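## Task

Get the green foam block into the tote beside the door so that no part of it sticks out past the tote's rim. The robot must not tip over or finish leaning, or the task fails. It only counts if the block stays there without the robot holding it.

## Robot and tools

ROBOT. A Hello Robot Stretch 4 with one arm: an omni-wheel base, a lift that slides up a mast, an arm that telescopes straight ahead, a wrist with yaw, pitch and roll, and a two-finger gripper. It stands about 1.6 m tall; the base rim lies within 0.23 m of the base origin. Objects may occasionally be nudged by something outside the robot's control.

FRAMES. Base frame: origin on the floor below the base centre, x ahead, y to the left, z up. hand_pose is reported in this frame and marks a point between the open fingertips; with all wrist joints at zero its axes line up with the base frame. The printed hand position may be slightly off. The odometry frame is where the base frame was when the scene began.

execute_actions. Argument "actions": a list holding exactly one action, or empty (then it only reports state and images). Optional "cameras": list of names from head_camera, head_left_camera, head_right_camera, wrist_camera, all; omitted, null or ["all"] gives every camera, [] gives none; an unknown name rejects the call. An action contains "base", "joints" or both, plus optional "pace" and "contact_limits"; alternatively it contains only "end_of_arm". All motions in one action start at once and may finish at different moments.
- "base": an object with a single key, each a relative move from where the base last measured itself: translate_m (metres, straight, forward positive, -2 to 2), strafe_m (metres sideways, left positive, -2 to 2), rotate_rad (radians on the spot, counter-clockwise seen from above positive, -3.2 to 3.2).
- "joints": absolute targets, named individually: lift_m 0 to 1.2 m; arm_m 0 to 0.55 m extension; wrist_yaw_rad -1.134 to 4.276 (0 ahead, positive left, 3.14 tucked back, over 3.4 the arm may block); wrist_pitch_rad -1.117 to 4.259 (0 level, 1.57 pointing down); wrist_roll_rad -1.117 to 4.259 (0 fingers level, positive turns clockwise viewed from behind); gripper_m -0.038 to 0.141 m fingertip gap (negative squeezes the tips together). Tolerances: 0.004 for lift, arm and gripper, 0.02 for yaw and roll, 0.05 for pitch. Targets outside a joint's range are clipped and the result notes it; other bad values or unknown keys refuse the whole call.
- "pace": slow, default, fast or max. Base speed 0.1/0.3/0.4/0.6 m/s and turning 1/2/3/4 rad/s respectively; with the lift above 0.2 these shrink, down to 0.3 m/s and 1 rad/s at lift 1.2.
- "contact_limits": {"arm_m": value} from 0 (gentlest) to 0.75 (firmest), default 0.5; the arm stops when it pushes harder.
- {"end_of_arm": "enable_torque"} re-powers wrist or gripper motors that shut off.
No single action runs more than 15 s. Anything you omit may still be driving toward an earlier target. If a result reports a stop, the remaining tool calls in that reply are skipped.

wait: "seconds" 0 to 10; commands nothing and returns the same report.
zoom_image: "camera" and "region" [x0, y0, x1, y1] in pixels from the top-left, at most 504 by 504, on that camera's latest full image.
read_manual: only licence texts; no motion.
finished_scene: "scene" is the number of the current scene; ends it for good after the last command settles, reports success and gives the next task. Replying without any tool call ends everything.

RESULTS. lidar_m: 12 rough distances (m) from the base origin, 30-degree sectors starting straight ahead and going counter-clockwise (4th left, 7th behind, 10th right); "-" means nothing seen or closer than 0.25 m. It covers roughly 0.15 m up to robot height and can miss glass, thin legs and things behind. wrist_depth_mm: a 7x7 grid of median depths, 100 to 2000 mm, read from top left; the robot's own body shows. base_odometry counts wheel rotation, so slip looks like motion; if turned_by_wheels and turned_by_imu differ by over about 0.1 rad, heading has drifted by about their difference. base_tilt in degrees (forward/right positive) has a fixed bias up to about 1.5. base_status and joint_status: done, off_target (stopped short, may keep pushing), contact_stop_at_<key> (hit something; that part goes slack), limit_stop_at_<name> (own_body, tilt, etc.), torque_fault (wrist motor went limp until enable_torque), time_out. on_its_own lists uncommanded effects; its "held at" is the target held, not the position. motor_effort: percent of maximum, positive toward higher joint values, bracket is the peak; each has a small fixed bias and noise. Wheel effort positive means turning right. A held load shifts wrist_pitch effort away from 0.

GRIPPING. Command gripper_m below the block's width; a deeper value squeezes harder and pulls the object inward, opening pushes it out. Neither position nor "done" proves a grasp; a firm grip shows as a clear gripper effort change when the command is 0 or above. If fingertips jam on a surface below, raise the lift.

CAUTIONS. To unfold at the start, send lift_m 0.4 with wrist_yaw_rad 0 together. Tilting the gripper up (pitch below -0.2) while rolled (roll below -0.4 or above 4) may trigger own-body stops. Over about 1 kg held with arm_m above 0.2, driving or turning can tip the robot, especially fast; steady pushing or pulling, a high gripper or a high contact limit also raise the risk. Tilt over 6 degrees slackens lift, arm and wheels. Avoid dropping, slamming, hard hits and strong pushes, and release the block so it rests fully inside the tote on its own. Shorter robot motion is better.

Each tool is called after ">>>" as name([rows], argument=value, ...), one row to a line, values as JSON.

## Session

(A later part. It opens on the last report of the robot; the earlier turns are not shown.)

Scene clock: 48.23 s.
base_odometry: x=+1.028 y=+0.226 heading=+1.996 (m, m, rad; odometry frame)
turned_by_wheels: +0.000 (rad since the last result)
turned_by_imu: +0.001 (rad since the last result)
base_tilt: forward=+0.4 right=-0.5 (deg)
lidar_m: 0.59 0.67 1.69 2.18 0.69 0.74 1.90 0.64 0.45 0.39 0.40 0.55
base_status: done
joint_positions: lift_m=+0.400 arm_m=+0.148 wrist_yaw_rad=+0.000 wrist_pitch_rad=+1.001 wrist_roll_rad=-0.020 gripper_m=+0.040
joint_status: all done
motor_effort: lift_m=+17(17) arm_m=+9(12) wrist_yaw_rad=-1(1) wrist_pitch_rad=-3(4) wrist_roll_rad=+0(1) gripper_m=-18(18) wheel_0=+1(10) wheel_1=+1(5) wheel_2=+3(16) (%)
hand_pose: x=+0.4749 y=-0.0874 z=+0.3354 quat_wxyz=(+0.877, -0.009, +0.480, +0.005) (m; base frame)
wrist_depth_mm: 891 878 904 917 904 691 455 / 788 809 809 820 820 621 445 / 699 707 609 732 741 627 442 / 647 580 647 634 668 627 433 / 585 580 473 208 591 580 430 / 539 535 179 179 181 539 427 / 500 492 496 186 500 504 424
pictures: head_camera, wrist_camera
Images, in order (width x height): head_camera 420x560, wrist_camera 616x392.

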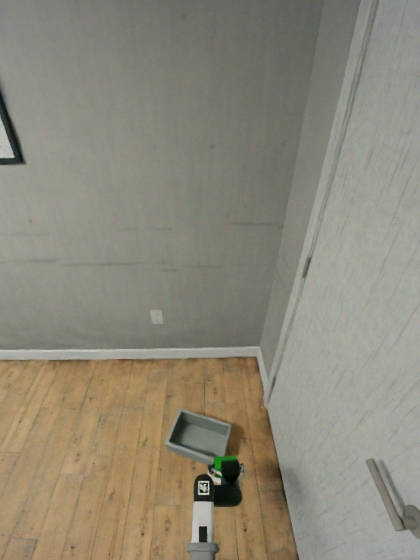

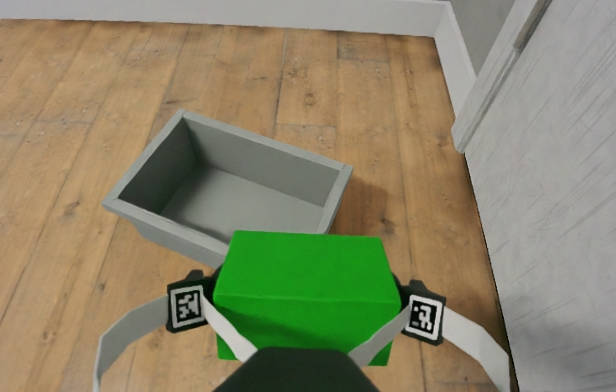

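>>> execute_actions([
  {"base": {"translate_m": 0.2}, "joints": {"arm_m": 0.3, "wrist_pitch_rad": 1.5, "wrist_yaw_rad": -0.35}},
], cameras=["wrist_camera", "head_camera"])

>>> execute_actions([
  {"base": {"strafe_m": 0.09}, "joints": {"arm_m": 0.44, "wrist_pitch_rad": 1.9, "lift_m": 0.33}},
])

Scene clock: 50.77 s.
base_odometry: x=+0.946 y=+0.408 heading=+1.996 (m, m, rad; odometry frame)
turned_by_wheels: +0.000 (rad since the last result)
turned_by_imu: +0.001 (rad since the last result)
base_tilt: forward=+0.4 right=-0.4 (deg)
lidar_m: 0.42 0.46 1.47 3.04 1.00 0.86 1.87 0.63 0.40 0.34 0.38 0.54
base_status: done
joint_positions: lift_m=+0.400 arm_m=+0.298 wrist_yaw_rad=-0.350 wrist_pitch_rad=+1.500 wrist_roll_rad=-0.020 gripper_m=+0.040
joint_status: all done
motor_effort: lift_m=+17(17) arm_m=+9(8) wrist_yaw_rad=-2(4) wrist_pitch_rad=+1(6) wrist_roll_rad=+0(1) gripper_m=-18(20) wheel_0=+1(5) wheel_1=+2(4) wheel_2=-2(13) (%)
hand_pose: x=+0.4585 y=-0.0891 z=+0.2906 quat_wxyz=(+0.722, +0.112, +0.672, -0.121) (m; base frame)
wrist_depth_mm: 535 544 539 530 535 452 342 / 535 539 530 535 530 480 364 / 521 525 525 530 525 525 387 / 517 469 512 512 517 521 404 / 504 512 508 208 512 512 430 / 466 445 179 179 181 504 462 / 500 496 389 185 496 500 500
pictures: head_camera, wrist_camera
Images, in order (width x height): head_camera 420x560, wrist_camera 616x392.

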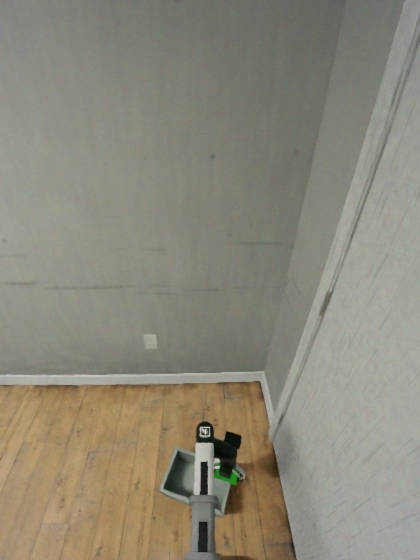

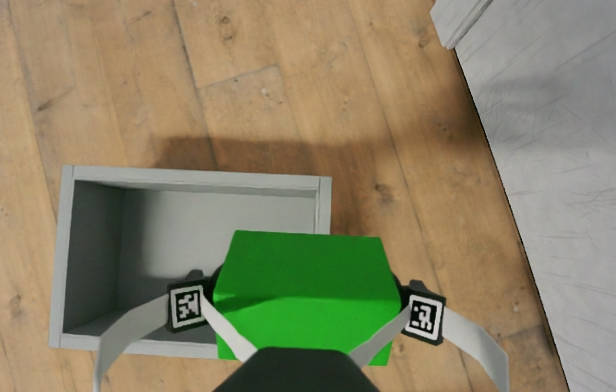

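Scene clock: 52.23 s.
base_odometry: x=+0.864 y=+0.371 heading=+1.996 (m, m, rad; odometry frame)
turned_by_wheels: +0.000 (rad since the last result)
turned_by_imu: +0.000 (rad since the last result)
base_tilt: forward=+0.4 right=-0.5 (deg)
lidar_m: 0.42 1.08 1.43 2.94 0.98 0.81 2.40 0.76 0.49 0.43 0.47 0.41
base_status: done
joint_positions: lift_m=+0.330 arm_m=+0.438 wrist_yaw_rad=-0.350 wrist_pitch_rad=+1.899 wrist_roll_rad=-0.020 gripper_m=+0.040
joint_status: all done
motor_effort: lift_m=+17(17) arm_m=+9(8) wrist_yaw_rad=-1(0) wrist_pitch_rad=+3(8) wrist_roll_rad=+0(0) gripper_m=-20(19) wheel_0=-2(10) wheel_1=+0(10) wheel_2=+0(2) (%)
hand_pose: x=+0.4920 y=-0.0502 z=+0.2354 quat_wxyz=(+0.575, +0.136, +0.802, -0.093) (m; base frame)
wrist_depth_mm: 397 397 394 392 392 387 387 / 415 415 410 410 404 404 402 / 436 430 430 427 427 324 421 / 459 452 442 445 449 382 442 / 484 480 377 208 415 459 469 / 521 496 178 179 181 496 492 / 549 544 530 186 521 521 517
pictures: head_camera, head_left_camera, head_right_camera, wrist_camera
Images, in order (width x height): head_camera 420x560, head_left_camera 420x672, head_right_camera 420x672, wrist_camera 616x392.

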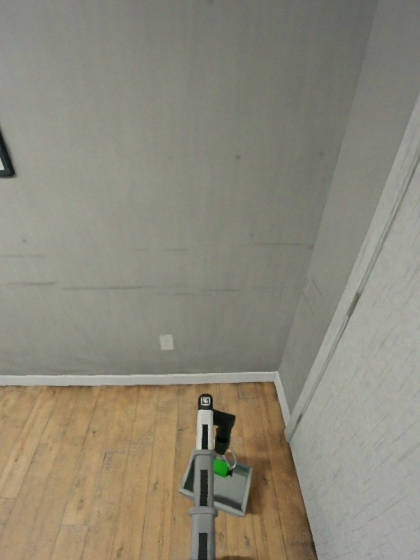

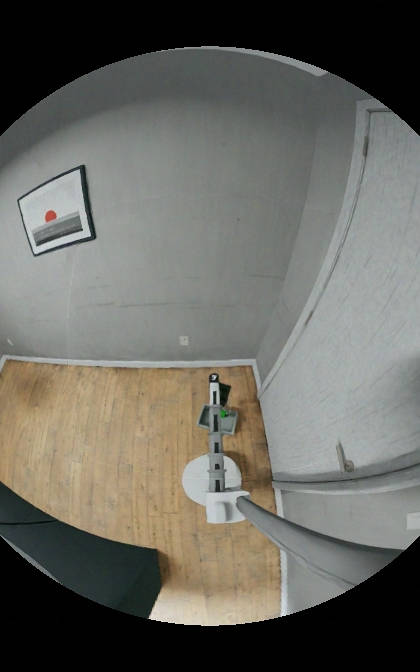

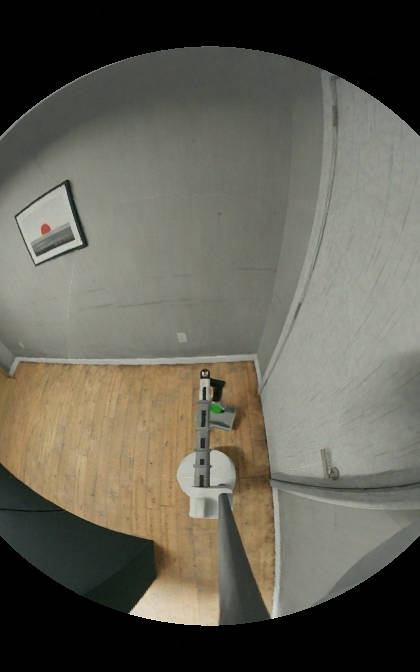

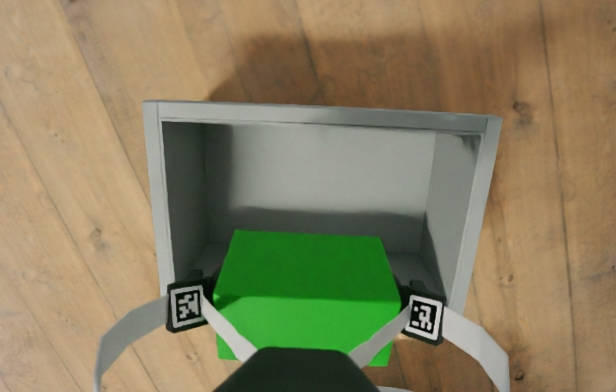

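>>> execute_actions([
  {"joints": {"lift_m": 0.15, "arm_m": 0.435}},
], cameras=["wrist_camera", "head_camera"])

Scene clock: 54.33 s.
base_odometry: x=+0.864 y=+0.371 heading=+1.996 (m, m, rad; odometry frame)
turned_by_wheels: +0.000 (rad since the last result)
turned_by_imu: +0.001 (rad since the last result)
base_tilt: forward=+0.5 right=-0.4 (deg)
lidar_m: 0.43 1.11 1.44 2.95 1.00 0.79 2.37 0.76 0.50 0.42 0.51 0.39
base_status: not commanded
joint_positions: lift_m=+0.150 arm_m=+0.437 wrist_yaw_rad=-0.350 wrist_pitch_rad=+1.899 wrist_roll_rad=-0.020 gripper_m=+0.040
joint_status: all done
motor_effort: lift_m=+16(16) arm_m=-9(8) wrist_yaw_rad=-1(1) wrist_pitch_rad=+3(3) wrist_roll_rad=+0(0) gripper_m=-18(20) wheel_0=-1(2) wheel_1=+0(0) wheel_2=+0(0) (%)
hand_pose: x=+0.4901 y=-0.0502 z=+0.0554 quat_wxyz=(+0.575, +0.136, +0.802, -0.093) (m; base frame)
wrist_depth_mm: 232 230 229 228 225 225 224 / 242 240 239 240 235 235 234 / 134 133 138 145 235 241 242 / 175 248 260 259 256 133 167 / 181 268 271 209 265 266 210 / 183 222 179 179 181 260 207 / 183 258 262 185 270 242 203
pictures: head_camera, wrist_camera
Images, in order (width x height): head_camera 420x560, wrist_camera 616x392.

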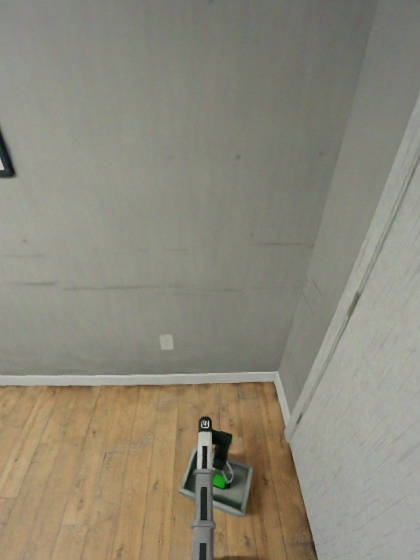

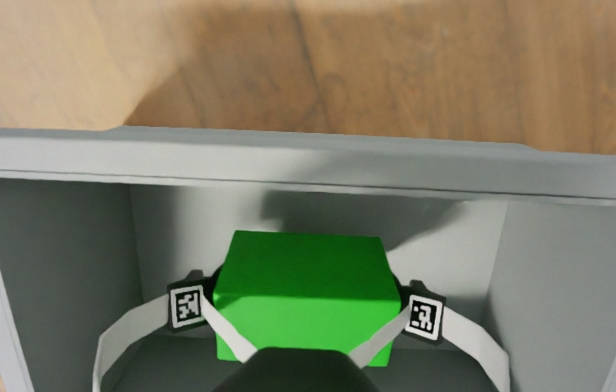

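>>> execute_actions([
  {"joints": {"lift_m": 0.138, "gripper_m": 0.115}},
], cameras=["wrist_camera"])

>>> execute_actions([
  {"joints": {"lift_m": 0.35}},
], cameras=["wrist_camera", "head_camera"])

Scene clock: 56.10 s.
base_odometry: x=+0.864 y=+0.371 heading=+1.996 (m, m, rad; odometry frame)
turned_by_wheels: +0.000 (rad since the last result)
turned_by_imu: +0.000 (rad since the last result)
base_tilt: forward=+0.5 right=-0.5 (deg)
lidar_m: 0.43 1.09 1.42 2.95 1.02 0.80 2.40 0.77 0.51 0.42 0.50 0.39
base_status: not commanded
joint_positions: lift_m=+0.138 arm_m=+0.437 wrist_yaw_rad=-0.350 wrist_pitch_rad=+1.899 wrist_roll_rad=-0.020 gripper_m=+0.115
joint_status: all done
motor_effort: lift_m=+16(16) arm_m=-9(9) wrist_yaw_rad=-2(0) wrist_pitch_rad=+4(3) wrist_roll_rad=-1(1) gripper_m=-1(19) wheel_0=-1(2) wheel_1=+0(0) wheel_2=+0(0) (%)
hand_pose: x=+0.4901 y=-0.0502 z=+0.0434 quat_wxyz=(+0.575, +0.136, +0.802, -0.093) (m; base frame)
wrist_depth_mm: 220 218 217 216 214 214 212 / 229 229 229 226 224 224 221 / 127 132 211 222 231 230 230 / 163 232 123 123 122 121 121 / 181 256 228 211 254 254 210 / 182 236 200 202 198 263 206 / 182 252 276 140 282 257 203
pictures: wrist_camera
Images, in order (width x height): wrist_camera 616x392.

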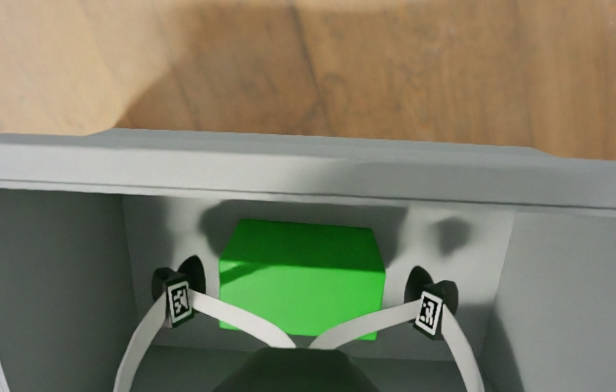

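Scene clock: 58.07 s.
base_odometry: x=+0.864 y=+0.371 heading=+1.996 (m, m, rad; odometry frame)
turned_by_wheels: +0.000 (rad since the last result)
turned_by_imu: +0.000 (rad since the last result)
base_tilt: forward=+0.5 right=-0.5 (deg)
lidar_m: 0.40 1.10 1.42 2.96 0.97 0.82 2.44 0.76 0.48 0.43 0.49 0.42
base_status: not commanded
joint_positions: lift_m=+0.350 arm_m=+0.437 wrist_yaw_rad=-0.350 wrist_pitch_rad=+1.899 wrist_roll_rad=-0.020 gripper_m=+0.115
joint_status: all done
motor_effort: lift_m=+23(24) arm_m=-9(9) wrist_yaw_rad=-1(1) wrist_pitch_rad=+3(4) wrist_roll_rad=-1(0) gripper_m=+0(1) wheel_0=-2(2) wheel_1=+0(0) wheel_2=+0(0) (%)
hand_pose: x=+0.4901 y=-0.0502 z=+0.2549 quat_wxyz=(+0.575, +0.136, +0.802, -0.093) (m; base frame)
wrist_depth_mm: 418 413 415 410 407 404 402 / 439 433 427 427 427 424 418 / 459 452 445 442 439 387 439 / 484 477 462 407 462 455 466 / 508 500 418 449 455 484 488 / 539 530 379 525 202 517 512 / 569 564 554 139 549 544 544
pictures: head_camera, wrist_camera
Images, in order (width x height): head_camera 420x560, wrist_camera 616x392.

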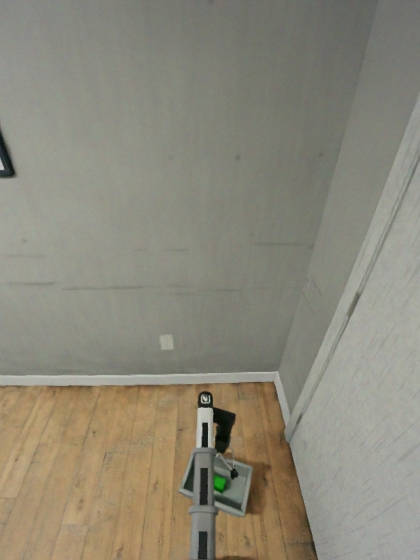

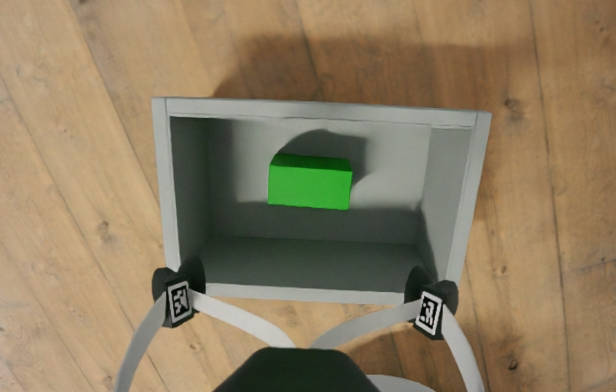

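>>> finished_scene(scene=1)

The scene is finished: the task was done.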